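# Close tip box TB4 lid and latch it down

## Task

Close the lid of tip box TB4 and push its front edge fully down so the latch catches; it only counts if the lid stays shut with nothing from the robot holding it, and the box, which sits loose on the base plate, must end standing flat on it. Afterwards release everything and move the grippers away.

## Robot and tools

Robot: two arms, left_arm and right_arm, both mounted on one upright column behind the near edge of the table. Each arm has 7 joints and a parallel gripper. Equal joint values on the two arms give mirror-image postures. Keep the arms from striking or pressing on each other, and do not let anything leave the table, since either can end the scene.

Frame: every printed position uses one shared scene frame. z = 0 is the table top and +z is up. +x points away from the robot out over the table. +y is toward the robot's own left, where left_arm is. The origin is 0.07 m behind the middle of the table's near edge. The robot may be yawed slightly about its column. Arm bases sit near (0, +/-0.031, 0.407) m. Printed hand positions can be off, more so at long reach.

execute_actions takes {"actions": [...]} holding at most one item, plus an optional "pictures" boolean (pictures come by default).
- An empty list sends nothing and just returns the current state.
- A move is {"rows": [[16 numbers], ...], "steps": n}. It has 1 to 15 rows and n is at most 15 (default 15). Each control step is 1/30 s. Rows are applied one per step, and the last row repeats if there are fewer rows than steps.
- A wait is {"steps": n} with n up to 300. It sends nothing new and counts steps since the last result, including time spent replying.

Row layout: a single flat list of 16 numbers covering both arms, even when only one arm moves. Numbers 1-7 are left_arm's absolute joint targets in radians: shoulder pitch, shoulder roll, upper arm roll, elbow, forearm roll, wrist pitch, wrist yaw. Number 8 is left_arm's gripper opening. Numbers 9-16 are the same eight values for right_arm. These are absolute targets, not offsets, in the same order as Joint positions prints them.

Joint ranges (rad):
- shoulder pitch: -1.396 to 2.000 on left, -1.300 to 2.000 on right
- shoulder roll: -0.175 to 2.000
- upper arm roll: -1.571 to 1.571
- elbow: 0.000 to 2.443
- forearm roll: -1.571 to 1.571
- wrist pitch: -0.785 to 0.785
- wrist yaw: -1.571 to 1.571

A call is refused entirely if a target is more than 0.017 rad past a range end and also further out than the current angle. Targets past the true end are clipped, and the result then reports "joint sent to its limit".

Opening runs from -1 (closed) to +1 (fully open, 0.145 m between pads). A full close takes at least about 0.5 s.

Motion limits:
- Each step's target stays within a fixed lead of the measured angle: 0.0738 rad shoulder pitch, 0.0684 shoulder roll, 0.113 upper arm roll, 0.119 elbow, 0.403 forearm roll, 0.414 wrist pitch and wrist yaw.
- If a step's targets would move the gripper more than 70 mm from where it is, they are scaled back.
- Arms keep moving toward the last row while you think, until motion settles or a step is HELD.

Gripper: the fingers point along the gripper's +z and close along its y. end_effector_position is the point between the pads when closed, just under 1 cm behind the tips. Closing pushes the tips about 17 mm further out. A closed hand gives a flat fingertip face, which is handy for pressing the lid.

Results:
- The state line gives each arm's end_effector_position (m) and end_effector_quat_wxyz in the scene frame.
- Joint positions and Joint velocities list 7 joints per arm plus the pad gap (m).
- grip_measured is the opening on the command scale. Command below it to squeeze; the further below, the harder. The limit is about 10 N per pad.
- "joint command not followed" means the clearance check altered some joint targets.
- HELD marks steps on which your row was not sent.
- MOTOR HOT warns at 85 °C. An OVER-TEMPERATURE FAULT at 100 °C stops the arm.

zoom_image: {"camera": one of cam_high, cam_left_wrist, cam_right_wrist, "region": [x0,y0,x1,y1]} in image pixels from the top-left corner, at most 504x504. Each camera gives 504x504 images. It returns a closer view of that camera's latest image.

read_manual: optional "section" ("licences"). Returns licence text only.

It cannot be undone.

Suggested order: look, move a hand to the lid, swing it closed, then press the front edge down firmly but not violently. Release, back away, check that the lid stays latched, then finish.

Avoid: dropping or knocking objects, slamming, very hard pushes, tipping the box off the plate, arm collisions, and long loaded holds that heat the motors. Brief outside tugs or pushes may occur. Smooth, quick motion with little effort is preferred.

Each tool is called after "Call:" as name([rows], argument=value, ...), one row to a line, values as JSON.

## Session

Call:
execute_actions(actions=[])

Scene clock: 0.00 s of 6000.00 s.
left_arm: end_effector_position=(+0.3082, +0.4694, +0.2940) grip_measured=+1.00 end_effector_quat_wxyz=(+0.043, +0.723, -0.028, +0.689) | right_arm: end_effector_position=(+0.0787, +0.0851, +0.3411) grip_measured=+1.00 end_effector_quat_wxyz=(-0.574, -0.121, +0.718, +0.373)
Joint positions: left_arm=[-0.265  0.911  0.924  1.086  0.715  0.172  0.923  0.145] | right_arm=[ 1.048  0.022 -1.256  1.568  0.895 -0.474  1.472  0.145]
Joint velocities: left_arm=[ 0.055 -0.011 -0.007  0.012  0.051 -0.037  0.007 -0.   ] | right_arm=[-0.011 -0.055 -0.017 -0.007 -0.007 -0.037  0.037 -0.   ]

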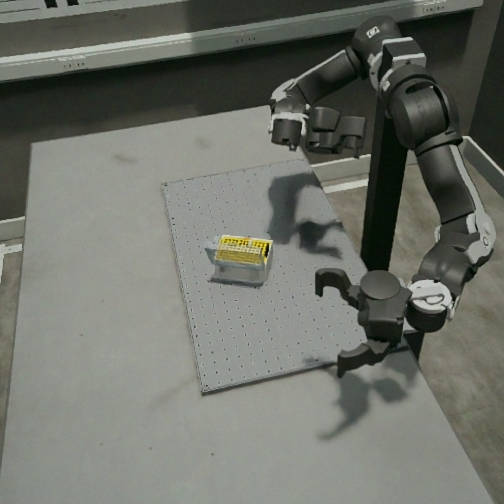

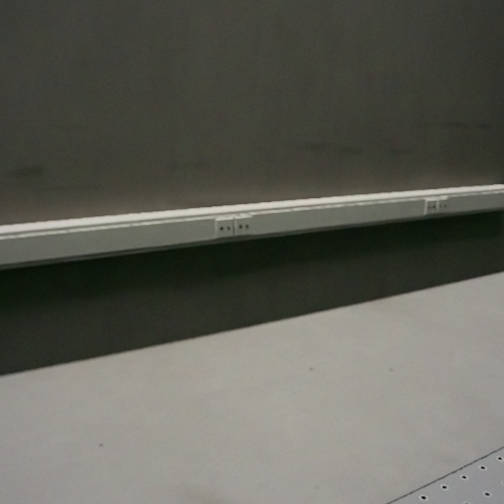

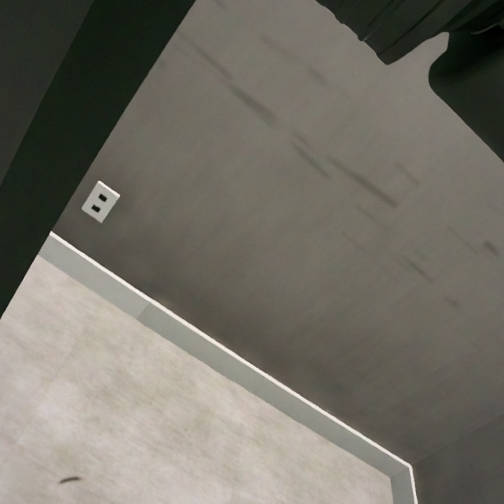

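Call:
zoom_image(camera="cam_high", region=[190, 215, 290, 305])

Region (190, 215, 290, 305) of cam_high's 504x504 image, scaled by 5.040, with more detail than that image has; it fills the top 454 rows of this view, and the rest is white.

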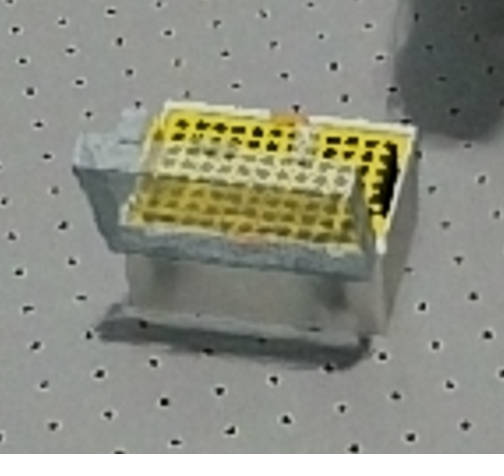

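Call:
execute_actions([
  {"rows":[[0.441,0.93,-0.5,1.329,-0.04,0,1.1,-1,0.7,0.7,-1.0,1.47,0.895,-0.474,1.472,-1]],"steps":15},
], pictures=false)

Call:
execute_actions([
  {"rows":[[0.441,0.93,-0.5,1.329,-0.04,0,1.1,-1,0.7,0.7,-1.0,1.47,0.895,-0.474,0.9,-1],[0.441,0.93,-0.5,1.329,-0.04,0,1.1,-1,0.7,0.7,-1.0,1.47,0.895,-0.474,0.9,-1],[0.441,0.93,-0.5,1.329,-0.04,0,1.1,-1,0.7,0.7,-1.0,1.47,0.895,-0.474,0.9,-1],[0.441,0.93,-0.5,1.329,-0.04,0,1.1,-1,0.7,0.7,-1.0,1.47,0.895,-0.474,0.9,-1],[0.441,0.93,-0.5,1.329,-0.04,0,1.1,-1,0.7,0.7,-1.0,1.47,0.8,-0.474,0.3,-1],[0.441,0.93,-0.5,1.329,-0.04,0,1.1,-1,0.7,0.7,-1.0,1.47,0.8,-0.474,0.3,-1],[0.441,0.93,-0.5,1.329,-0.04,0,1.1,-1,0.7,0.7,-1.0,1.47,0.8,-0.474,0.3,-1],[0.441,0.93,-0.5,1.329,-0.04,0,1.1,-1,0.7,0.7,-1.0,1.47,0.8,-0.474,0.3,-1],[0.441,0.93,-0.5,1.329,-0.04,0,1.1,-1,0.7,0.7,-1.0,1.47,0.8,-0.474,0.3,-1],[0.441,0.93,-0.5,1.329,-0.04,0,1.1,-1,0.7,0.7,-1.0,1.47,0.8,-0.474,0.3,-1],[0.441,0.93,-0.5,1.329,-0.04,0,1.1,-1,0.7,0.7,-1.0,1.47,-1.1,-0.457,0.294,-1]],"steps":15},
], pictures=false)

Call:
execute_actions([
  {"steps":30},
])

Scene clock: 120.50 s of 6000.00 s.
left_arm: end_effector_position=(+0.3479, +0.1959, +0.1334) grip_measured=-1.00 end_effector_quat_wxyz=(+0.077, +0.657, -0.688, +0.299) | right_arm: end_effector_position=(+0.1925, -0.0556, +0.2438) grip_measured=-1.00 end_effector_quat_wxyz=(-0.507, +0.285, +0.658, +0.478)
Joint positions: left_arm=[ 0.44   0.932 -0.492  1.327 -0.038 -0.001  1.092  0.   ] | right_arm=[ 0.698  0.702 -0.998  1.461  0.892 -0.474  1.473  0.   ]
Joint velocities: left_arm=[-0.538 -0.341 -2.357 -0.095 -0.242 -0.022  0.168 -0.001] | right_arm=[-0.099 -0.736 -0.115  0.286  0.007  0.022  0.007 -0.001]
Steps of this call (steps 1 to 90: nothing new was sent; then 117.00 s passed at rest; steps 91 to 105: all 15 steps of this action). Readings (joint positions):
91: left_arm=[-0.231 0.914 0.877 1.117 0.626 0.105 0.974] | right_arm=[1.000 0.028 -1.181 1.534 0.895 -0.474 1.473]
92: left_arm=[-0.163 0.918 0.772 1.205 0.476 0.059 1.027] | right_arm=[0.933 0.065 -1.073 1.478 0.900 -0.474 1.464]
94: left_arm=[-0.012 0.937 0.566 1.360 0.153 0.013 1.080] | right_arm=[0.822 0.213 -0.976 1.462 0.906 -0.474 1.459]
98: left_arm=[0.228 0.926 0.177 1.320 -0.032 0.004 1.095] | right_arm=[0.663 0.453 -1.019 1.464 0.882 -0.474 1.476]
105: the state above

Scene clock: 121.00 s of 6000.00 s.
left_arm: end_effector_position=(+0.3453, +0.1940, +0.1313) grip_measured=-1.00 end_effector_quat_wxyz=(+0.082, +0.655, -0.691, +0.293) | right_arm: end_effector_position=(+0.3386, -0.0634, +0.2360) grip_measured=-1.00 end_effector_quat_wxyz=(-0.035, +0.403, +0.617, +0.675)
Joint positions: left_arm=[ 0.44   0.929 -0.5    1.329 -0.04  -0.001  1.1    0.   ] | right_arm=[ 0.7    0.7   -0.999  1.471  0.023 -0.461  0.299  0.   ]
Joint velocities: left_arm=[ 0.033  0.033 -0.022  0.007 -0.066 -0.081  0.022  0.   ] | right_arm=[ 0.033  0.011 -0.022 -0.017 -4.564  0.051  0.022 -0.   ]
Steps of this call (steps 1 to 15: all 15 steps of this action). Readings (joint positions):
1: left_arm=[0.415 0.914 -0.524 1.326 -0.042 -0.001 1.102] | right_arm=[0.697 0.688 -1.002 1.474 0.891 -0.474 1.393]
2: left_arm=[0.410 0.906 -0.525 1.326 -0.041 -0.001 1.106] | right_arm=[0.696 0.687 -1.003 1.479 0.891 -0.474 1.251]
4: left_arm=[0.444 0.928 -0.502 1.328 -0.041 -0.001 1.105] | right_arm=[0.699 0.698 -1.001 1.471 0.895 -0.474 1.002]
8: left_arm=[0.443 0.932 -0.496 1.329 -0.040 -0.001 1.100] | right_arm=[0.700 0.699 -1.001 1.471 0.810 -0.474 0.418]
15: the state above

Scene clock: 122.00 s of 6000.00 s.
left_arm: end_effector_position=(+0.3453, +0.1940, +0.1313) grip_measured=-1.00 end_effector_quat_wxyz=(+0.082, +0.655, -0.691, +0.293) | right_arm: end_effector_position=(+0.3521, -0.1084, +0.1599) grip_measured=-1.00 end_effector_quat_wxyz=(+0.269, +0.148, +0.870, +0.385)
Joint positions: left_arm=[ 0.44   0.929 -0.5    1.329 -0.04  -0.001  1.1    0.   ] | right_arm=[ 0.698  0.701 -0.999  1.469 -1.098 -0.458  0.295  0.   ]
Joint velocities: left_arm=[-0.011 -0.121 -0.037 -0.002 -0.051 -0.051 -0.066 -0.   ] | right_arm=[-0.077  0.011  0.007 -0.017 -0.022 -0.007  0.007 -0.   ]
Steps of this call (steps 1 to 30: the robot went on to your last target). Readings (joint positions):
1: left_arm=[0.440 0.929 -0.500 1.329 -0.040 -0.001 1.100] | right_arm=[0.699 0.700 -0.999 1.471 -0.160 -0.460 0.298]
2: left_arm=[0.440 0.929 -0.500 1.329 -0.040 -0.001 1.100] | right_arm=[0.699 0.700 -0.999 1.471 -0.344 -0.460 0.297]
4: left_arm=[0.440 0.929 -0.500 1.329 -0.040 -0.001 1.100] | right_arm=[0.698 0.699 -0.999 1.471 -0.711 -0.460 0.295]
8: left_arm=[0.440 0.929 -0.500 1.329 -0.040 -0.001 1.100] | right_arm=[0.698 0.701 -0.999 1.469 -1.072 -0.458 0.295]
30: the state above
All arms were judged still, so your last target was given up. Only a new action makes them travel on or press farther. Fingers that are still opening or closing keep moving.
camera_calibration (this result's frames):
cam_left_wrist: T_world_to_cam=[[-0.983975, 0.175933, 0.0289836, 0.292049], [0.16306, 0.953646, -0.252926, -0.196913], [-0.072138, -0.244147, -0.967051, 0.261207], [0, 0, 0, 1]] pos_world=[0.338321, 0.200177, 0.194332]
cam_right_wrist: T_world_to_cam=[[0.242811, 0.859653, 0.449488, -0.0599008], [0.69587, -0.477182, 0.536714, -0.369532], [0.675875, 0.182465, -0.714072, -0.0480966], [0, 0, 0, 1]] pos_world=[0.304198, -0.116064, 0.190913]

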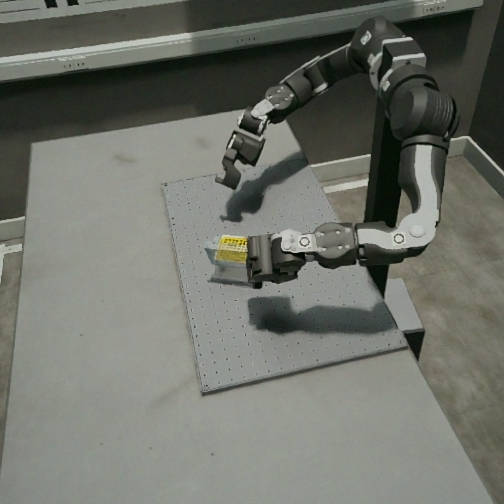

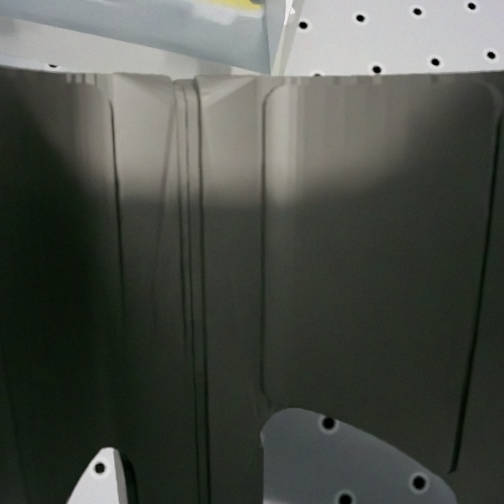

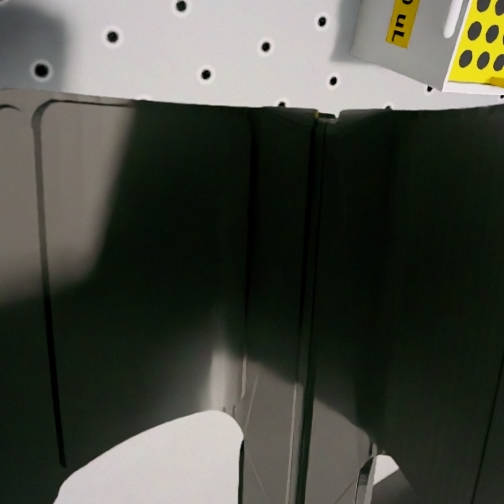

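Call:
zoom_image(camera="cam_high", region=[180, 140, 340, 300])

Region (180, 140, 340, 300) of cam_high's 504x504 image, scaled by 3.150, with more detail than that image has.

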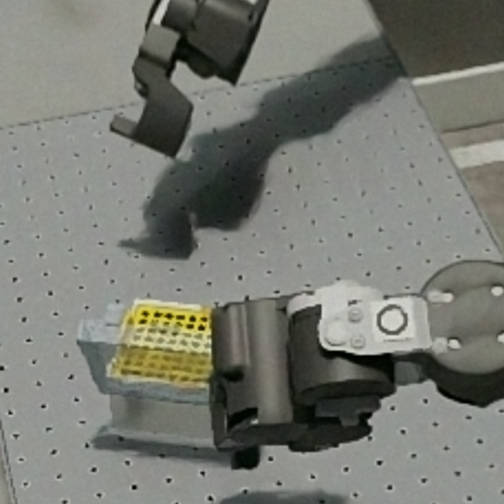

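Call:
execute_actions([
  {"rows":[[0.441,0.93,-0.5,1.329,-0.04,0,1.1,1,0.7,0.7,-1.0,1.47,-1.1,-0.457,0.294,1]],"steps":15},
])

Scene clock: 164.20 s of 6000.00 s.
left_arm: end_effector_position=(+0.3453, +0.1940, +0.1313) grip_measured=+1.00 end_effector_quat_wxyz=(+0.082, +0.655, -0.691, +0.293) | right_arm: end_effector_position=(+0.3521, -0.1084, +0.1599) grip_measured=+1.00 end_effector_quat_wxyz=(+0.269, +0.148, +0.870, +0.385)
Joint positions: left_arm=[ 0.44   0.929 -0.5    1.329 -0.04  -0.001  1.1    0.145] | right_arm=[ 0.698  0.701 -0.999  1.469 -1.099 -0.458  0.295  0.145]
Joint velocities: left_arm=[-0.033 -0.033 -0.007  0.002  0.051 -0.081 -0.007  0.   ] | right_arm=[-0.077 -0.055  0.002  0.022  0.051 -0.11  -0.007  0.   ]
Steps of this call (steps 1 to 90: nothing new was sent; then 38.70 s passed at rest; steps 91 to 105: all 15 steps of this action). Readings (joint positions):
91: left_arm=[0.440 0.929 -0.500 1.329 -0.040 -0.001 1.100] | right_arm=[0.698 0.701 -0.999 1.469 -1.098 -0.458 0.295]
92: left_arm=[0.440 0.929 -0.500 1.329 -0.040 -0.001 1.100] | right_arm=[0.698 0.701 -0.999 1.469 -1.099 -0.458 0.295]
94: left_arm=[0.440 0.929 -0.500 1.329 -0.040 -0.001 1.100] | right_arm=[0.698 0.701 -0.999 1.469 -1.099 -0.458 0.295]
98: left_arm=[0.440 0.929 -0.500 1.329 -0.040 -0.001 1.100] | right_arm=[0.698 0.701 -0.999 1.469 -1.099 -0.458 0.295]
105: the state above
camera_calibration (this result's frames):
cam_left_wrist: T_world_to_cam=[[-0.983975, 0.175933, 0.0289836, 0.292049], [0.16306, 0.953646, -0.252926, -0.196913], [-0.072138, -0.244147, -0.967051, 0.261207], [0, 0, 0, 1]] pos_world=[0.338321, 0.200177, 0.194332]
cam_right_wrist: T_world_to_cam=[[0.242688, 0.859814, 0.449246, -0.0597759], [0.695796, -0.47697, 0.536998, -0.369541], [0.675995, 0.18226, -0.714011, -0.0481845], [0, 0, 0, 1]] pos_world=[0.304204, -0.116082, 0.190892]

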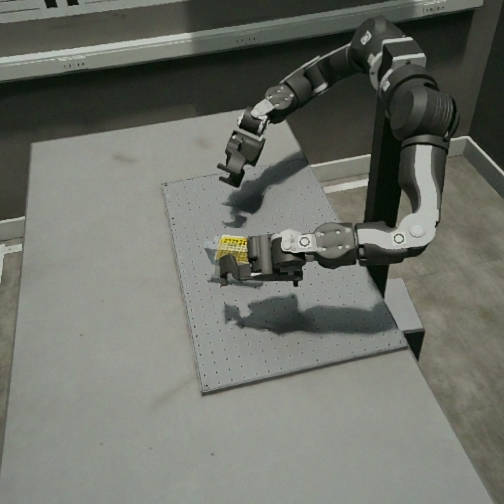

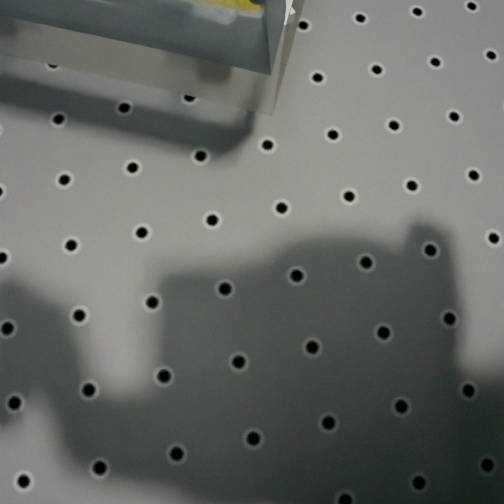

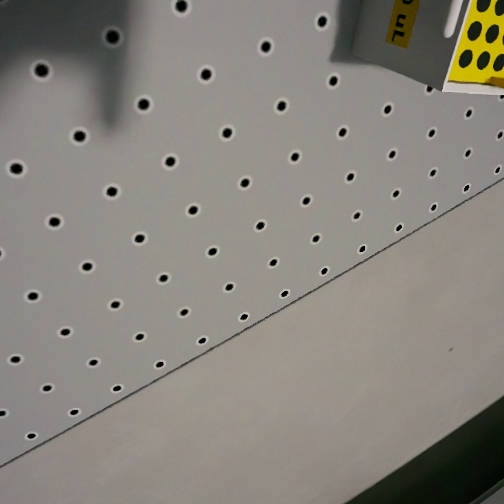

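Call:
execute_actions([
  {"rows":[[0.441,0.93,-0.5,1.329,-0.04,0,1.1,-1,0.7,0.7,-1.0,1.47,-1.1,-0.457,0.294,-1],[0.441,0.93,-0.5,1.329,-0.04,0,1.1,-1,0.7,0.7,-1.0,1.47,-1.1,-0.457,0.294,-1],[0.441,0.93,-0.5,1.329,-0.04,0,1.1,-1,0.7,0.7,-1.0,1.47,-1.1,-0.457,0.294,-1],[0.441,0.93,-0.5,1.329,-0.04,0,1.1,-1,0.7,0.7,-1.0,1.47,-1.1,-0.457,0.294,-1],[0.445,0.92,-0.5,1.318,-0.04,0,1.095,-1,0.695,0.68,-1.0,1.455,-1.1,-0.46,0.294,-1],[0.45,0.905,-0.5,1.3,-0.04,0,1.09,-1,0.685,0.65,-1.0,1.435,-1.1,-0.465,0.294,-1],[0.456,0.888,-0.5,1.28,-0.04,0,1.083,-1,0.673,0.61,-1.0,1.41,-1.1,-0.47,0.294,-1],[0.463,0.868,-0.5,1.26,-0.04,0,1.075,-1,0.66,0.56,-1.0,1.38,-1.1,-0.477,0.294,-1],[0.47,0.848,-0.5,1.24,-0.04,0,1.067,-1,0.646,0.51,-1.0,1.35,-1.1,-0.484,0.294,-1],[0.477,0.828,-0.5,1.22,-0.04,0,1.06,-1,0.632,0.46,-1.0,1.32,-1.095,-0.49,0.294,-1],[0.484,0.808,-0.5,1.2,-0.04,0,1.052,-1,0.618,0.41,-1.0,1.29,-1.095,-0.498,0.294,-1],[0.491,0.788,-0.5,1.18,-0.04,0,1.044,-1,0.604,0.36,-1.0,1.26,-1.095,-0.505,0.294,-1],[0.497,0.77,-0.5,1.16,-0.04,0,1.036,-1,0.592,0.32,-1.0,1.235,-1.09,-0.511,0.294,-1],[0.502,0.755,-0.5,1.143,-0.04,0,1.03,-1,0.583,0.29,-1.0,1.215,-1.09,-0.516,0.294,-1],[0.505,0.745,-0.5,1.133,-0.04,0,1.026,-1,0.578,0.275,-1.0,1.205,-1.09,-0.518,0.294,-1]],"steps":15},
], pictures=false)

Call:
execute_actions([
  {"steps":10},
])

Call:
zoom_image(camera="cam_high", region=[180, 170, 320, 310])

Scene clock: 238.30 s of 6000.00 s.
left_arm: end_effector_position=(+0.3722, +0.1629, +0.1115) grip_measured=-1.00 end_effector_quat_wxyz=(+0.116, +0.685, -0.634, +0.339) | right_arm: end_effector_position=(+0.3169, +0.0292, +0.1066) grip_measured=-1.00 end_effector_quat_wxyz=(+0.117, +0.168, +0.850, +0.485)
Joint positions: left_arm=[ 0.503  0.745 -0.5    1.137 -0.039 -0.001  1.038  0.   ] | right_arm=[ 0.575  0.265 -1.003  1.211 -1.091 -0.512  0.293  0.   ]
Joint velocities: left_arm=[-0.011 -0.231 -0.017 -0.227  0.022 -0.022 -0.183 -0.001] | right_arm=[-0.165 -0.341 -0.032 -0.159  0.037 -0.198 -0.051 -0.001]
Steps of this call (steps 1 to 15: the robot went on to your last target; steps 16 to 90: nothing new was sent; then 70.60 s passed at rest; steps 91 to 105: all 15 steps of this action). Readings (joint positions):
91: left_arm=[0.440 0.929 -0.500 1.329 -0.040 -0.001 1.100] | right_arm=[0.698 0.701 -0.999 1.469 -1.099 -0.458 0.295]
92: left_arm=[0.440 0.929 -0.500 1.329 -0.040 -0.001 1.100] | right_arm=[0.698 0.701 -0.999 1.469 -1.099 -0.458 0.295]
94: left_arm=[0.440 0.929 -0.500 1.329 -0.040 -0.001 1.100] | right_arm=[0.698 0.701 -0.999 1.469 -1.099 -0.458 0.295]
98: left_arm=[0.462 0.874 -0.500 1.265 -0.040 -0.001 1.088] | right_arm=[0.669 0.572 -0.993 1.383 -1.102 -0.464 0.295]
105: the state above

Scene clock: 238.63 s of 6000.00 s.
left_arm: end_effector_position=(+0.3733, +0.1634, +0.1115) grip_measured=-1.00 end_effector_quat_wxyz=(+0.114, +0.686, -0.632, +0.341) | right_arm: end_effector_position=(+0.3176, +0.0240, +0.1033) grip_measured=-1.00 end_effector_quat_wxyz=(+0.116, +0.172, +0.853, +0.480)
Joint positions: left_arm=[ 0.504  0.745 -0.5    1.135 -0.039 -0.001  1.031  0.   ] | right_arm=[ 0.575  0.274 -1.001  1.205 -1.09  -0.517  0.293  0.   ]
Joint velocities: left_arm=[-0.033  0.011 -0.017 -0.017 -0.007 -0.007 -0.022 -0.   ] | right_arm=[-0.011 -0.033  0.002 -0.007 -0.022  0.095  0.051 -0.   ]
Steps of this call (steps 1 to 10: the robot went on to your last target). Readings (joint positions):
1: left_arm=[0.503 0.741 -0.500 1.135 -0.039 -0.001 1.035] | right_arm=[0.572 0.260 -1.003 1.210 -1.089 -0.516 0.293]
2: left_arm=[0.504 0.742 -0.500 1.135 -0.039 -0.001 1.034] | right_arm=[0.573 0.267 -1.003 1.210 -1.089 -0.517 0.293]
4: left_arm=[0.504 0.745 -0.500 1.135 -0.039 -0.001 1.032] | right_arm=[0.575 0.280 -1.002 1.206 -1.090 -0.517 0.293]
8: left_arm=[0.504 0.745 -0.500 1.135 -0.039 -0.001 1.031] | right_arm=[0.575 0.274 -1.001 1.205 -1.090 -0.517 0.293]
10: the state above
camera_calibration (this result's frames):
cam_left_wrist: T_world_to_cam=[[-0.997275, 0.0705797, 0.0214506, 0.348621], [0.0569623, 0.921573, -0.384004, -0.117871], [-0.0468712, -0.381736, -0.923082, 0.24485], [0, 0, 0, 1]] pos_world=[0.365862, 0.177489, 0.173275]
cam_right_wrist: T_world_to_cam=[[0.270049, 0.768138, 0.58055, -0.159882], [0.851157, -0.472319, 0.22901, -0.269657], [0.450116, 0.432295, -0.781355, -0.0167204], [0, 0, 0, 1]] pos_world=[0.280223, 0.00267526, 0.141509]

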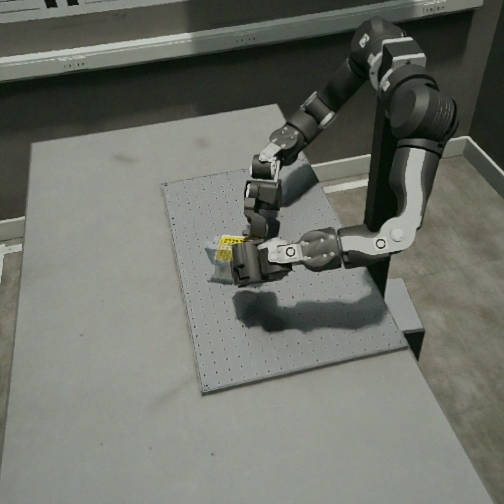

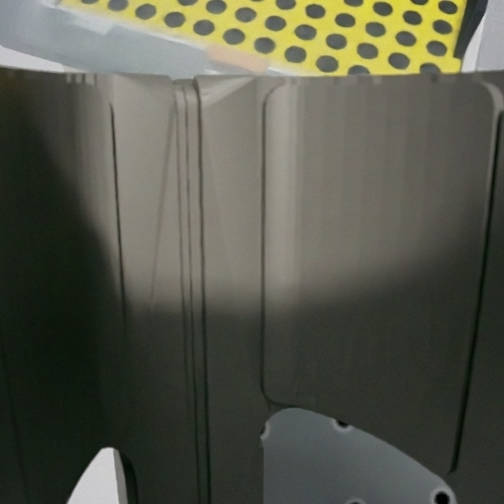

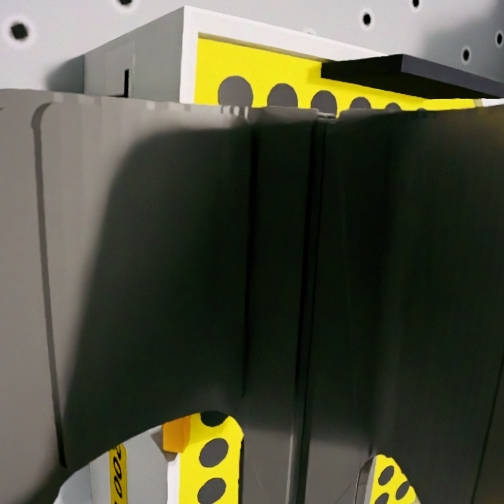

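Region (180, 170, 320, 310) of cam_high's 504x504 image, scaled by 3.600, with more detail than that image has.

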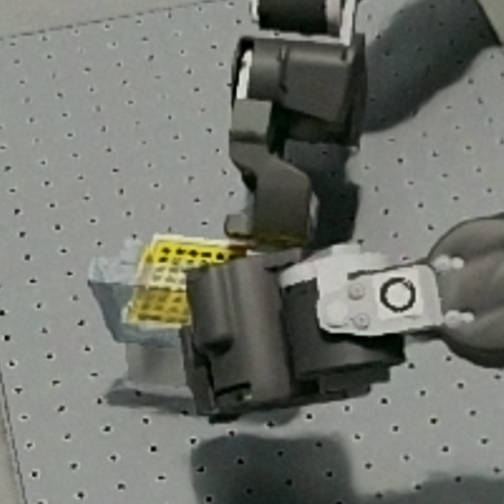

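Call:
execute_actions([
  {"rows":[[0.503,0.742,-0.5,1.14,-0.045,0,1.025,-1,0.577,0.27,-1.0,1.202,-1.09,-0.518,0.294,-1],[0.5,0.739,-0.5,1.15,-0.053,0,1.023,-1,0.575,0.264,-1.0,1.198,-1.09,-0.519,0.294,-1],[0.497,0.736,-0.5,1.16,-0.062,0,1.021,-1,0.573,0.257,-1.0,1.194,-1.09,-0.52,0.294,-1],[0.493,0.733,-0.5,1.17,-0.071,0,1.019,-1,0.571,0.25,-1.0,1.19,-1.09,-0.521,0.294,-1],[0.49,0.73,-0.5,1.18,-0.08,0,1.017,-1,0.569,0.243,-1.0,1.186,-1.09,-0.522,0.294,-1],[0.486,0.727,-0.5,1.19,-0.089,0,1.015,-1,0.567,0.236,-1.0,1.182,-1.09,-0.523,0.294,-1],[0.483,0.724,-0.5,1.2,-0.098,0,1.013,-1,0.565,0.229,-1.0,1.178,-1.09,-0.524,0.294,-1],[0.479,0.721,-0.5,1.21,-0.107,0,1.011,-1,0.563,0.222,-1.0,1.174,-1.09,-0.525,0.294,-1],[0.476,0.718,-0.5,1.22,-0.116,0,1.009,-1,0.562,0.215,-1.0,1.17,-1.09,-0.526,0.294,-1],[0.472,0.715,-0.5,1.23,-0.125,0,1.007,-1,0.561,0.209,-1.0,1.167,-1.09,-0.527,0.294,-1],[0.469,0.712,-0.5,1.24,-0.134,0,1.005,-1,0.56,0.204,-1.0,1.164,-1.09,-0.528,0.294,-1],[0.465,0.709,-0.5,1.25,-0.143,0,1.003,-1,0.56,0.2,-1.0,1.162,-1.09,-0.528,0.294,-1],[0.462,0.706,-0.5,1.26,-0.152,0,1.001,-1,0.56,0.2,-1.0,1.162,-1.09,-0.528,0.294,-1],[0.459,0.704,-0.5,1.268,-0.158,0,1.0,-1,0.56,0.2,-1.0,1.162,-1.09,-0.528,0.294,-1],[0.457,0.703,-0.5,1.273,-0.162,0,0.999,-1,0.56,0.2,-1.0,1.162,-1.09,-0.528,0.294,-1]],"steps":15},
])

Call:
zoom_image(camera="cam_high", region=[180, 170, 320, 310])

Scene clock: 278.27 s of 6000.00 s.
left_arm: end_effector_position=(+0.3635, +0.1297, +0.1142) grip_measured=-1.00 end_effector_quat_wxyz=(+0.092, +0.635, -0.683, +0.348) | right_arm: end_effector_position=(+0.3100, +0.0499, +0.1026) grip_measured=-1.00 end_effector_quat_wxyz=(+0.094, +0.170, +0.846, +0.497)
Joint positions: left_arm=[ 0.461  0.704 -0.5    1.271 -0.152 -0.001  1.006  0.   ] | right_arm=[ 0.563  0.199 -1.001  1.165 -1.09  -0.525  0.293  0.   ]
Joint velocities: left_arm=[-0.055 -0.055 -0.007  0.12  -0.183  0.066  0.007 -0.   ] | right_arm=[ 0.011 -0.011  0.007  0.017 -0.037 -0.095  0.022  0.   ]
Steps of this call (steps 1 to 15: the robot went on to your last target; steps 16 to 90: nothing new was sent; then 36.13 s passed at rest; steps 91 to 105: all 15 steps of this action). Readings (joint positions):
91: left_arm=[0.504 0.745 -0.500 1.136 -0.041 -0.001 1.031] | right_arm=[0.575 0.273 -1.001 1.204 -1.090 -0.517 0.293]
92: left_arm=[0.503 0.744 -0.500 1.142 -0.046 -0.001 1.030] | right_arm=[0.575 0.270 -1.001 1.201 -1.090 -0.517 0.293]
94: left_arm=[0.499 0.738 -0.500 1.166 -0.060 -0.001 1.026] | right_arm=[0.575 0.253 -1.001 1.192 -1.090 -0.518 0.293]
98: left_arm=[0.483 0.724 -0.500 1.206 -0.094 -0.001 1.019] | right_arm=[0.566 0.223 -1.001 1.178 -1.090 -0.521 0.293]
105: the state above
camera_calibration (this result's frames):
cam_left_wrist: T_world_to_cam=[[-0.980513, 0.188414, -0.0556279, 0.328533], [0.196131, 0.922604, -0.332165, -0.141869], [-0.0112619, -0.336602, -0.94158, 0.217263], [0, 0, 0, 1]] pos_world=[0.352403, 0.14212, 0.175722]
cam_right_wrist: T_world_to_cam=[[0.268068, 0.749984, 0.604702, -0.178366], [0.869628, -0.458488, 0.18313, -0.252486], [0.414593, 0.476774, -0.775112, -0.0168523], [0, 0, 0, 1]] pos_world=[0.27437, 0.0260444, 0.141033]

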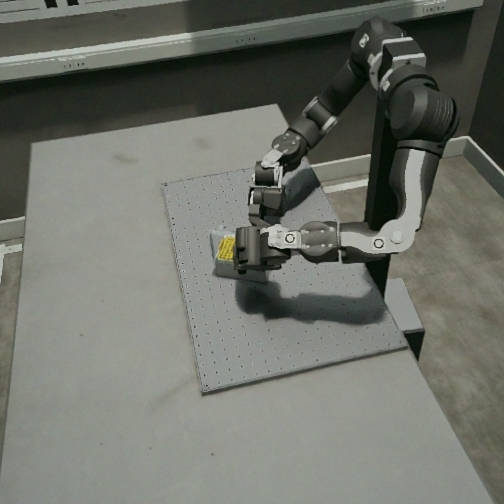

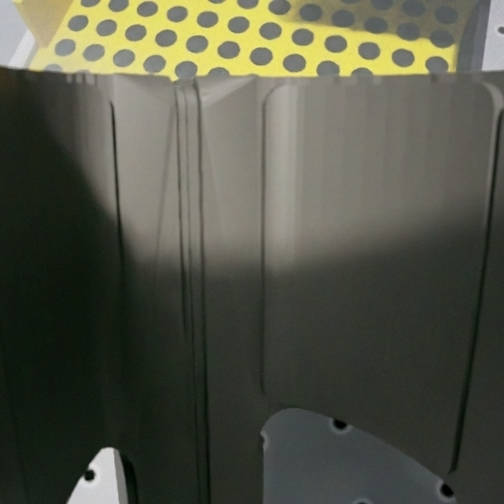

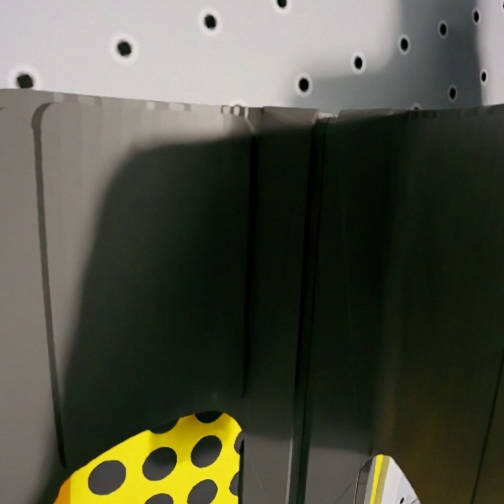

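Region (180, 170, 320, 310) of cam_high's 504x504 image, scaled by 3.600, with more detail than that image has.

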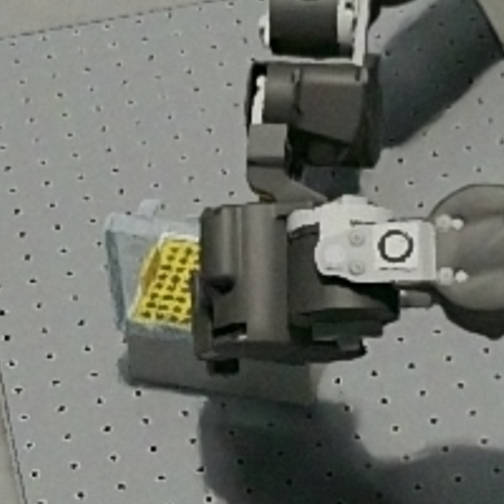

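Call:
execute_actions([
  {"rows":[[0.455,0.701,-0.5,1.279,-0.167,0,0.998,-1,0.56,0.2,-1.0,1.162,-1.09,-0.528,0.294,-1],[0.452,0.699,-0.5,1.288,-0.174,0,0.996,-1,0.56,0.2,-1.0,1.162,-1.09,-0.528,0.294,-1],[0.449,0.696,-0.5,1.298,-0.182,0,0.994,-1,0.56,0.2,-1.0,1.162,-1.09,-0.528,0.294,-1],[0.445,0.693,-0.5,1.308,-0.191,0,0.992,-1,0.56,0.2,-1.0,1.162,-1.09,-0.528,0.294,-1],[0.442,0.691,-0.5,1.318,-0.199,0,0.99,-1,0.56,0.2,-1.0,1.162,-1.09,-0.528,0.294,-1],[0.438,0.688,-0.5,1.328,-0.208,0,0.988,-1,0.56,0.2,-1.0,1.162,-1.09,-0.528,0.294,-1],[0.435,0.685,-0.5,1.338,-0.216,0,0.986,-1,0.56,0.2,-1.0,1.162,-1.09,-0.528,0.294,-1],[0.431,0.683,-0.5,1.348,-0.225,0,0.984,-1,0.56,0.2,-1.0,1.162,-1.09,-0.528,0.294,-1],[0.428,0.68,-0.5,1.358,-0.233,0,0.982,-1,0.56,0.2,-1.0,1.162,-1.09,-0.528,0.294,-1],[0.425,0.677,-0.5,1.368,-0.242,0,0.98,-1,0.56,0.2,-1.0,1.162,-1.09,-0.528,0.294,-1],[0.422,0.675,-0.5,1.378,-0.25,0,0.978,-1,0.56,0.2,-1.0,1.162,-1.09,-0.528,0.294,-1],[0.419,0.672,-0.5,1.388,-0.258,0,0.977,-1,0.56,0.2,-1.0,1.162,-1.09,-0.528,0.294,-1],[0.416,0.67,-0.5,1.397,-0.266,0,0.975,-1,0.56,0.2,-1.0,1.162,-1.09,-0.528,0.294,-1],[0.414,0.668,-0.5,1.405,-0.272,0,0.974,-1,0.56,0.2,-1.0,1.162,-1.09,-0.528,0.294,-1],[0.413,0.667,-0.5,1.41,-0.277,0,0.973,-1,0.56,0.2,-1.0,1.162,-1.09,-0.528,0.294,-1]],"steps":15},
], pictures=false)

Call:
execute_actions([
  {"steps":15},
])

Call:
zoom_image(camera="cam_high", region=[180, 170, 320, 310])

Scene clock: 296.27 s of 6000.00 s.
left_arm: end_effector_position=(+0.3526, +0.0998, +0.1211) grip_measured=-1.00 end_effector_quat_wxyz=(-0.064, -0.582, +0.726, -0.361) | right_arm: end_effector_position=(+0.3100, +0.0498, +0.1026) grip_measured=-1.00 end_effector_quat_wxyz=(+0.094, +0.170, +0.846, +0.497)
Joint positions: left_arm=[ 0.416  0.668 -0.5    1.408 -0.267 -0.001  0.981  0.   ] | right_arm=[ 0.563  0.199 -1.001  1.165 -1.09  -0.525  0.293  0.   ]
Joint velocities: left_arm=[-0.099 -0.033 -0.007  0.105 -0.066  0.037 -0.037 -0.   ] | right_arm=[-0.011 -0.055 -0.007 -0.002 -0.037 -0.081 -0.022 -0.   ]
Steps of this call (steps 1 to 15: the robot went on to your last target; steps 16 to 90: nothing new was sent; then 14.50 s passed at rest; steps 91 to 105: all 15 steps of this action). Readings (joint positions):
91: left_arm=[0.460 0.703 -0.500 1.275 -0.162 -0.001 1.004] | right_arm=[0.563 0.199 -1.001 1.165 -1.090 -0.525 0.293]
92: left_arm=[0.457 0.703 -0.500 1.281 -0.168 -0.001 1.002] | right_arm=[0.563 0.199 -1.001 1.165 -1.090 -0.525 0.293]
94: left_arm=[0.449 0.698 -0.500 1.303 -0.181 -0.001 0.999] | right_arm=[0.563 0.199 -1.001 1.165 -1.090 -0.525 0.293]
98: left_arm=[0.436 0.685 -0.500 1.344 -0.213 -0.001 0.992] | right_arm=[0.563 0.199 -1.001 1.165 -1.090 -0.525 0.293]
105: the state above

Scene clock: 296.77 s of 6000.00 s.
left_arm: end_effector_position=(+0.3532, +0.1000, +0.1211) grip_measured=-1.00 end_effector_quat_wxyz=(-0.061, -0.581, +0.727, -0.361) | right_arm: end_effector_position=(+0.3099, +0.0498, +0.1025) grip_measured=-1.00 end_effector_quat_wxyz=(+0.093, +0.170, +0.846, +0.497)
Joint positions: left_arm=[ 0.416  0.668 -0.5    1.41  -0.275 -0.001  0.979  0.   ] | right_arm=[ 0.562  0.199 -1.001  1.165 -1.09  -0.525  0.293  0.   ]
Joint velocities: left_arm=[ 0.033  0.099 -0.017  0.007  0.022  0.022  0.007  0.   ] | right_arm=[ 0.055  0.011  0.007 -0.017  0.007 -0.022  0.007 -0.   ]
Steps of this call (steps 1 to 15: the robot went on to your last target). Readings (joint positions):
1: left_arm=[0.416 0.668 -0.500 1.410 -0.270 -0.001 0.980] | right_arm=[0.562 0.199 -1.001 1.165 -1.090 -0.525 0.293]
2: left_arm=[0.416 0.668 -0.500 1.410 -0.273 -0.001 0.979] | right_arm=[0.562 0.199 -1.001 1.165 -1.090 -0.525 0.293]
4: left_arm=[0.416 0.668 -0.500 1.410 -0.274 -0.001 0.979] | right_arm=[0.562 0.199 -1.001 1.165 -1.090 -0.525 0.293]
8: left_arm=[0.416 0.668 -0.500 1.410 -0.275 -0.001 0.979] | right_arm=[0.562 0.199 -1.001 1.165 -1.090 -0.525 0.293]
15: the state above
All arms were judged still, so your last target was given up. Only a new action makes them travel on or press farther. Fingers that are still opening or closing keep moving.
camera_calibration (this result's frames):
cam_left_wrist: T_world_to_cam=[[-0.944202, 0.295013, -0.146458, 0.311933], [0.324762, 0.907989, -0.264736, -0.162238], [0.0548817, -0.297528, -0.953134, 0.18784], [0, 0, 0, 1]] pos_world=[0.336908, 0.111174, 0.181772]
cam_right_wrist: T_world_to_cam=[[0.268473, 0.750095, 0.604384, -0.17821], [0.869611, -0.458614, 0.182893, -0.252409], [0.414367, 0.476477, -0.775416, -0.0167793], [0, 0, 0, 1]] pos_world=[0.274295, 0.025911, 0.14086]

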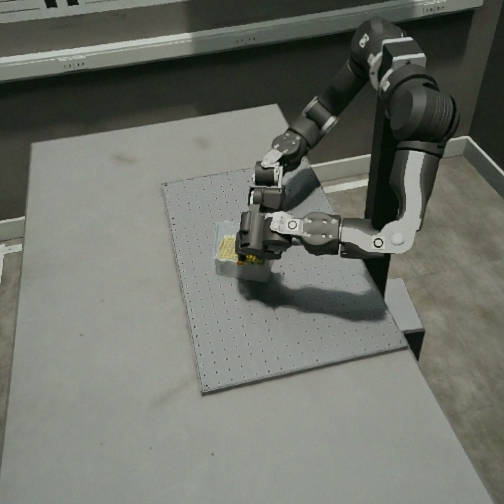

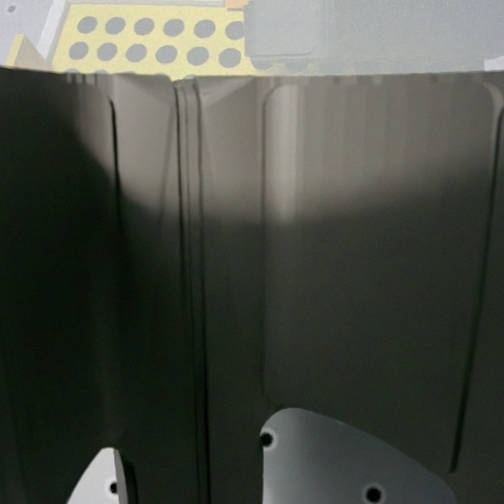

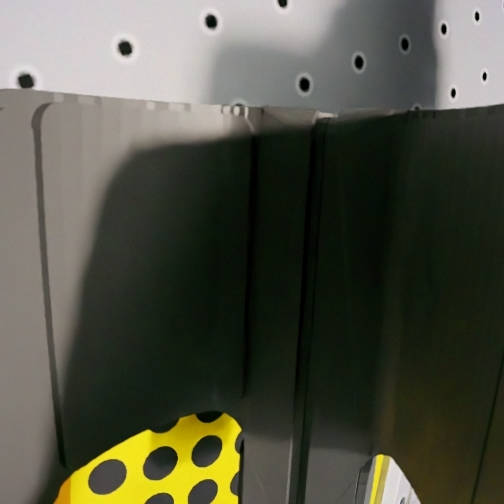

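Region (180, 170, 320, 310) of cam_high's 504x504 image, scaled by 3.600, with more detail than that image has.

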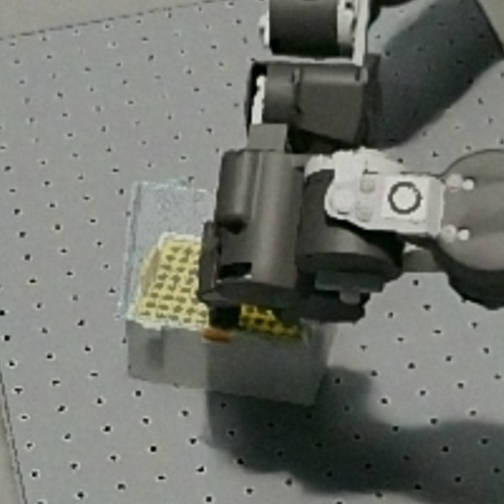

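Call:
execute_actions([
  {"rows":[[0.413,0.667,-0.5,1.41,-0.277,0,0.973,-1,0.56,0.204,-1.0,1.164,-1.09,-0.528,0.294,-1],[0.413,0.667,-0.5,1.41,-0.277,0,0.973,-1,0.56,0.208,-1.0,1.166,-1.09,-0.528,0.294,-1],[0.413,0.667,-0.5,1.41,-0.277,0,0.973,-1,0.56,0.212,-1.0,1.168,-1.09,-0.528,0.294,-1],[0.413,0.667,-0.5,1.41,-0.277,0,0.973,-1,0.56,0.216,-1.0,1.17,-1.09,-0.528,0.294,-1],[0.413,0.667,-0.5,1.41,-0.277,0,0.973,-1,0.56,0.22,-1.0,1.172,-1.09,-0.528,0.294,-1],[0.413,0.667,-0.5,1.41,-0.277,0,0.973,-1,0.56,0.224,-1.0,1.174,-1.09,-0.528,0.294,-1],[0.413,0.667,-0.5,1.41,-0.277,0,0.973,-1,0.56,0.228,-1.0,1.176,-1.09,-0.528,0.294,-1],[0.413,0.667,-0.5,1.41,-0.277,0,0.973,-1,0.56,0.232,-1.0,1.178,-1.09,-0.528,0.294,-1],[0.413,0.667,-0.5,1.41,-0.277,0,0.973,-1,0.56,0.236,-1.0,1.18,-1.09,-0.528,0.294,-1],[0.413,0.667,-0.5,1.41,-0.277,0,0.973,-1,0.56,0.24,-1.0,1.182,-1.09,-0.528,0.294,-1],[0.413,0.667,-0.5,1.41,-0.277,0,0.973,-1,0.56,0.244,-1.0,1.184,-1.09,-0.528,0.294,-1],[0.413,0.667,-0.5,1.41,-0.277,0,0.973,-1,0.56,0.248,-1.0,1.186,-1.09,-0.528,0.294,-1],[0.413,0.667,-0.5,1.41,-0.277,0,0.973,-1,0.56,0.252,-1.0,1.188,-1.09,-0.528,0.294,-1]],"steps":15},
])

Call:
zoom_image(camera="cam_high", region=[180, 170, 320, 310])

Scene clock: 316.83 s of 6000.00 s.
left_arm: end_effector_position=(+0.3532, +0.1000, +0.1211) grip_measured=-1.00 end_effector_quat_wxyz=(-0.061, -0.581, +0.727, -0.361) | right_arm: end_effector_position=(+0.3125, +0.0294, +0.0968) grip_measured=-1.00 end_effector_quat_wxyz=(+0.103, +0.175, +0.853, +0.481)
Joint positions: left_arm=[ 0.416  0.668 -0.5    1.41  -0.275 -0.001  0.979  0.   ] | right_arm=[ 0.562  0.254 -1.001  1.183 -1.09  -0.526  0.293  0.   ]
Joint velocities: left_arm=[-0.033 -0.055  0.007 -0.002  0.007  0.037  0.051  0.   ] | right_arm=[ 0.033 -0.011 -0.007 -0.007 -0.051  0.037 -0.051 -0.   ]
Steps of this call (steps 1 to 90: nothing new was sent; then 16.57 s passed at rest; steps 91 to 105: all 15 steps of this action). Readings (joint positions):
91: left_arm=[0.416 0.668 -0.500 1.410 -0.275 -0.001 0.979] | right_arm=[0.562 0.200 -1.001 1.165 -1.090 -0.526 0.293]
92: left_arm=[0.416 0.668 -0.500 1.410 -0.275 -0.001 0.979] | right_arm=[0.562 0.203 -1.001 1.165 -1.090 -0.526 0.293]
94: left_arm=[0.416 0.668 -0.500 1.410 -0.275 -0.001 0.979] | right_arm=[0.562 0.215 -1.001 1.165 -1.090 -0.526 0.293]
98: left_arm=[0.416 0.668 -0.500 1.410 -0.275 -0.001 0.979] | right_arm=[0.562 0.230 -1.001 1.173 -1.090 -0.526 0.293]
105: the state above
camera_calibration (this result's frames):
cam_left_wrist: T_world_to_cam=[[-0.944202, 0.295013, -0.146458, 0.311933], [0.324762, 0.907989, -0.264736, -0.162238], [0.0548817, -0.297528, -0.953134, 0.18784], [0, 0, 0, 1]] pos_world=[0.336908, 0.111174, 0.181772]
cam_right_wrist: T_world_to_cam=[[0.279834, 0.765887, 0.578887, -0.161819], [0.860007, -0.46798, 0.203425, -0.261704], [0.426709, 0.440922, -0.789625, -0.0139614], [0, 0, 0, 1]] pos_world=[0.276308, 0.00761867, 0.135888]

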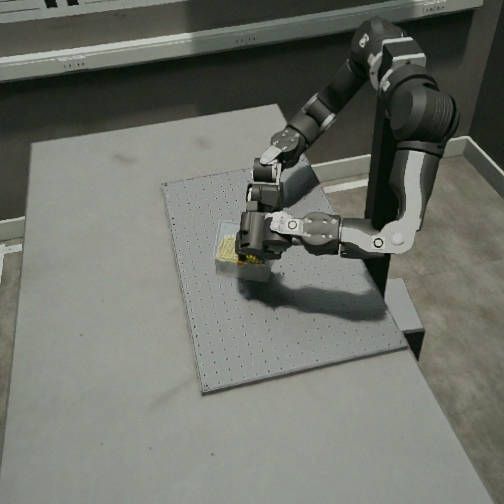

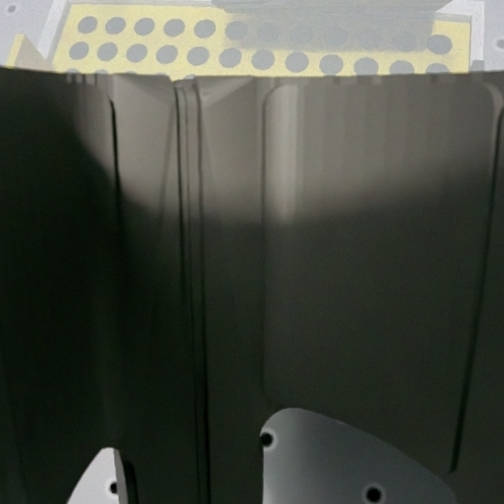

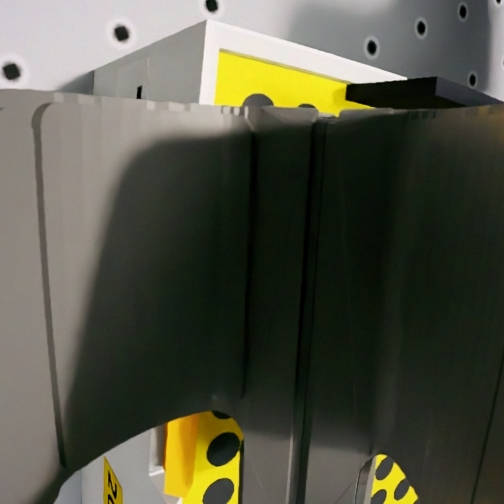

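Region (180, 170, 320, 310) of cam_high's 504x504 image, scaled by 3.600, with more detail than that image has.

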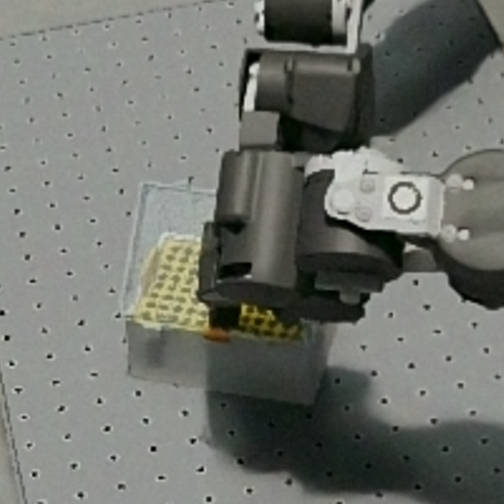

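Call:
execute_actions([
  {"rows":[[0.413,0.667,-0.5,1.41,-0.277,0,0.973,-1,0.56,0.252,-1.0,1.188,-1.09,-0.528,0.302,-1],[0.413,0.667,-0.5,1.41,-0.277,0,0.973,-1,0.56,0.252,-1.0,1.188,-1.09,-0.528,0.312,-1],[0.413,0.667,-0.5,1.41,-0.277,0,0.973,-1,0.56,0.252,-1.0,1.188,-1.09,-0.528,0.322,-1],[0.413,0.667,-0.5,1.41,-0.277,0,0.973,-1,0.56,0.252,-1.0,1.188,-1.09,-0.528,0.332,-1],[0.413,0.667,-0.5,1.41,-0.277,0,0.973,-1,0.56,0.252,-1.0,1.188,-1.09,-0.528,0.342,-1],[0.413,0.667,-0.5,1.41,-0.277,0,0.973,-1,0.56,0.252,-1.0,1.188,-1.09,-0.528,0.352,-1],[0.413,0.667,-0.5,1.41,-0.277,0,0.973,-1,0.56,0.252,-1.0,1.188,-1.09,-0.528,0.362,-1],[0.413,0.667,-0.5,1.41,-0.277,0,0.973,-1,0.56,0.252,-1.0,1.188,-1.09,-0.528,0.372,-1],[0.413,0.667,-0.5,1.41,-0.277,0,0.973,-1,0.56,0.252,-1.0,1.188,-1.09,-0.528,0.382,-1],[0.413,0.667,-0.5,1.41,-0.277,0,0.973,-1,0.56,0.252,-1.0,1.188,-1.09,-0.528,0.392,-1],[0.413,0.667,-0.5,1.41,-0.277,0,0.973,-1,0.56,0.252,-1.0,1.188,-1.09,-0.528,0.402,-1],[0.413,0.667,-0.5,1.41,-0.277,0,0.973,-1,0.56,0.252,-1.0,1.188,-1.09,-0.528,0.412,-1],[0.413,0.667,-0.5,1.41,-0.277,0,0.973,-1,0.56,0.252,-1.0,1.188,-1.09,-0.528,0.422,-1],[0.413,0.667,-0.5,1.41,-0.277,0,0.973,-1,0.56,0.252,-1.0,1.188,-1.09,-0.528,0.432,-1],[0.413,0.667,-0.5,1.41,-0.277,0,0.973,-1,0.56,0.252,-1.0,1.188,-1.09,-0.528,0.44,-1]],"steps":15},
], pictures=false)

Call:
execute_actions([
  {"steps":8},
])

Call:
zoom_image(camera="cam_high", region=[180, 170, 320, 310])

Scene clock: 342.50 s of 6000.00 s.
left_arm: end_effector_position=(+0.3532, +0.1000, +0.1212) grip_measured=-1.00 end_effector_quat_wxyz=(-0.061, -0.581, +0.727, -0.361) | right_arm: end_effector_position=(+0.3105, +0.0278, +0.0930) grip_measured=-1.00 end_effector_quat_wxyz=(+0.095, +0.177, +0.869, +0.453)
Joint positions: left_arm=[ 0.416  0.668 -0.5    1.41  -0.275 -0.001  0.978  0.   ] | right_arm=[ 0.568  0.247 -0.996  1.198 -1.076 -0.526  0.39   0.   ]
Joint velocities: left_arm=[-0.011 -0.011 -0.022 -0.007  0.022  0.022  0.037 -0.   ] | right_arm=[-0.033  0.011  0.012  0.012 -0.022 -0.051  0.125  0.   ]
Steps of this call (steps 1 to 15: the robot went on to your last target; steps 16 to 90: nothing new was sent; then 22.17 s passed at rest; steps 91 to 105: all 15 steps of this action). Readings (joint positions):
91: left_arm=[0.416 0.668 -0.500 1.410 -0.275 -0.001 0.978] | right_arm=[0.562 0.254 -1.001 1.184 -1.090 -0.526 0.295]
92: left_arm=[0.416 0.668 -0.500 1.410 -0.275 -0.001 0.978] | right_arm=[0.562 0.254 -1.001 1.184 -1.090 -0.526 0.300]
94: left_arm=[0.416 0.668 -0.500 1.410 -0.275 -0.001 0.978] | right_arm=[0.562 0.253 -1.001 1.184 -1.090 -0.526 0.313]
98: left_arm=[0.416 0.668 -0.500 1.410 -0.275 -0.001 0.978] | right_arm=[0.563 0.251 -0.999 1.190 -1.086 -0.526 0.340]
105: the state above

Scene clock: 342.77 s of 6000.00 s.
left_arm: end_effector_position=(+0.3532, +0.1000, +0.1212) grip_measured=-1.00 end_effector_quat_wxyz=(-0.061, -0.581, +0.727, -0.361) | right_arm: end_effector_position=(+0.3103, +0.0277, +0.0928) grip_measured=-1.00 end_effector_quat_wxyz=(+0.094, +0.178, +0.870, +0.451)
Joint positions: left_arm=[ 0.416  0.668 -0.5    1.41  -0.275 -0.001  0.978  0.   ] | right_arm=[ 0.568  0.246 -0.996  1.199 -1.073 -0.526  0.396  0.   ]
Joint velocities: left_arm=[-0.033 -0.121 -0.007 -0.012  0.125  0.022  0.022  0.   ] | right_arm=[ 0.099  0.011  0.007 -0.037 -0.037  0.022  0.007  0.   ]
Steps of this call (steps 1 to 8: the robot went on to your last target). Readings (joint positions):
1: left_arm=[0.416 0.668 -0.500 1.410 -0.275 -0.001 0.978] | right_arm=[0.568 0.246 -0.996 1.199 -1.074 -0.526 0.393]
2: left_arm=[0.416 0.668 -0.500 1.410 -0.275 -0.001 0.978] | right_arm=[0.568 0.246 -0.996 1.199 -1.074 -0.526 0.395]
4: left_arm=[0.416 0.668 -0.500 1.410 -0.275 -0.001 0.978] | right_arm=[0.568 0.246 -0.996 1.199 -1.073 -0.526 0.396]
8: the state above
camera_calibration (this result's frames):
cam_left_wrist: T_world_to_cam=[[-0.944214, 0.294812, -0.146782, 0.312055], [0.324667, 0.90802, -0.264747, -0.162213], [0.0552306, -0.297633, -0.953081, 0.187744], [0, 0, 0, 1]] pos_world=[0.336942, 0.111174, 0.181794]
cam_right_wrist: T_world_to_cam=[[0.294119, 0.802004, 0.519887, -0.15746], [0.86871, -0.451139, 0.204489, -0.263043], [0.398542, 0.391487, -0.829398, -0.00166811], [0, 0, 0, 1]] pos_world=[0.275485, 0.00826729, 0.134267]

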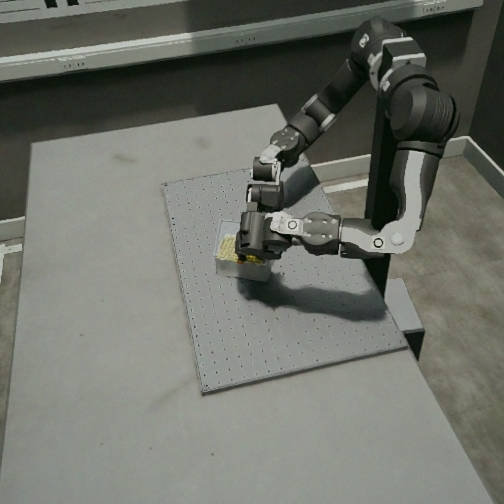

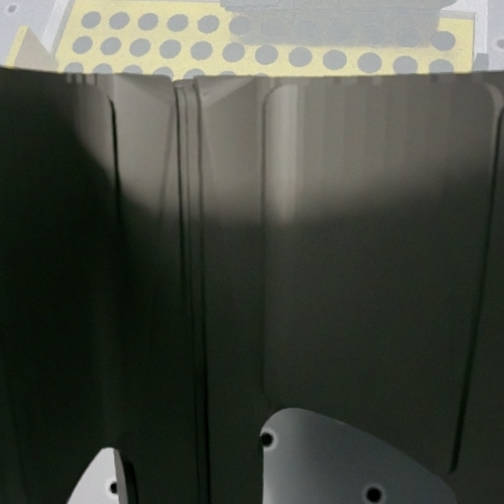

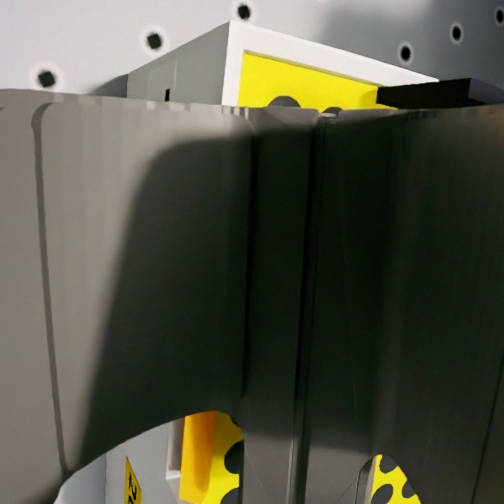

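Region (180, 170, 320, 310) of cam_high's 504x504 image, scaled by 3.600, with more detail than that image has.

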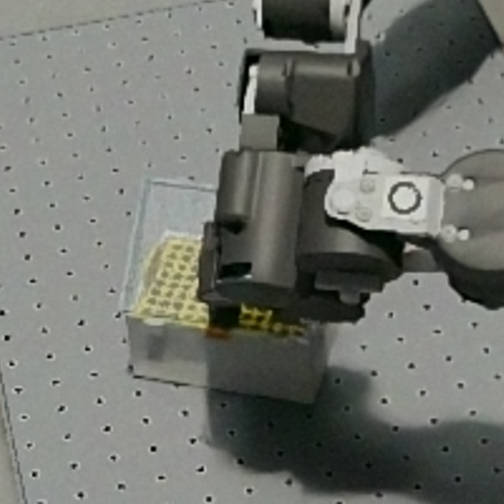

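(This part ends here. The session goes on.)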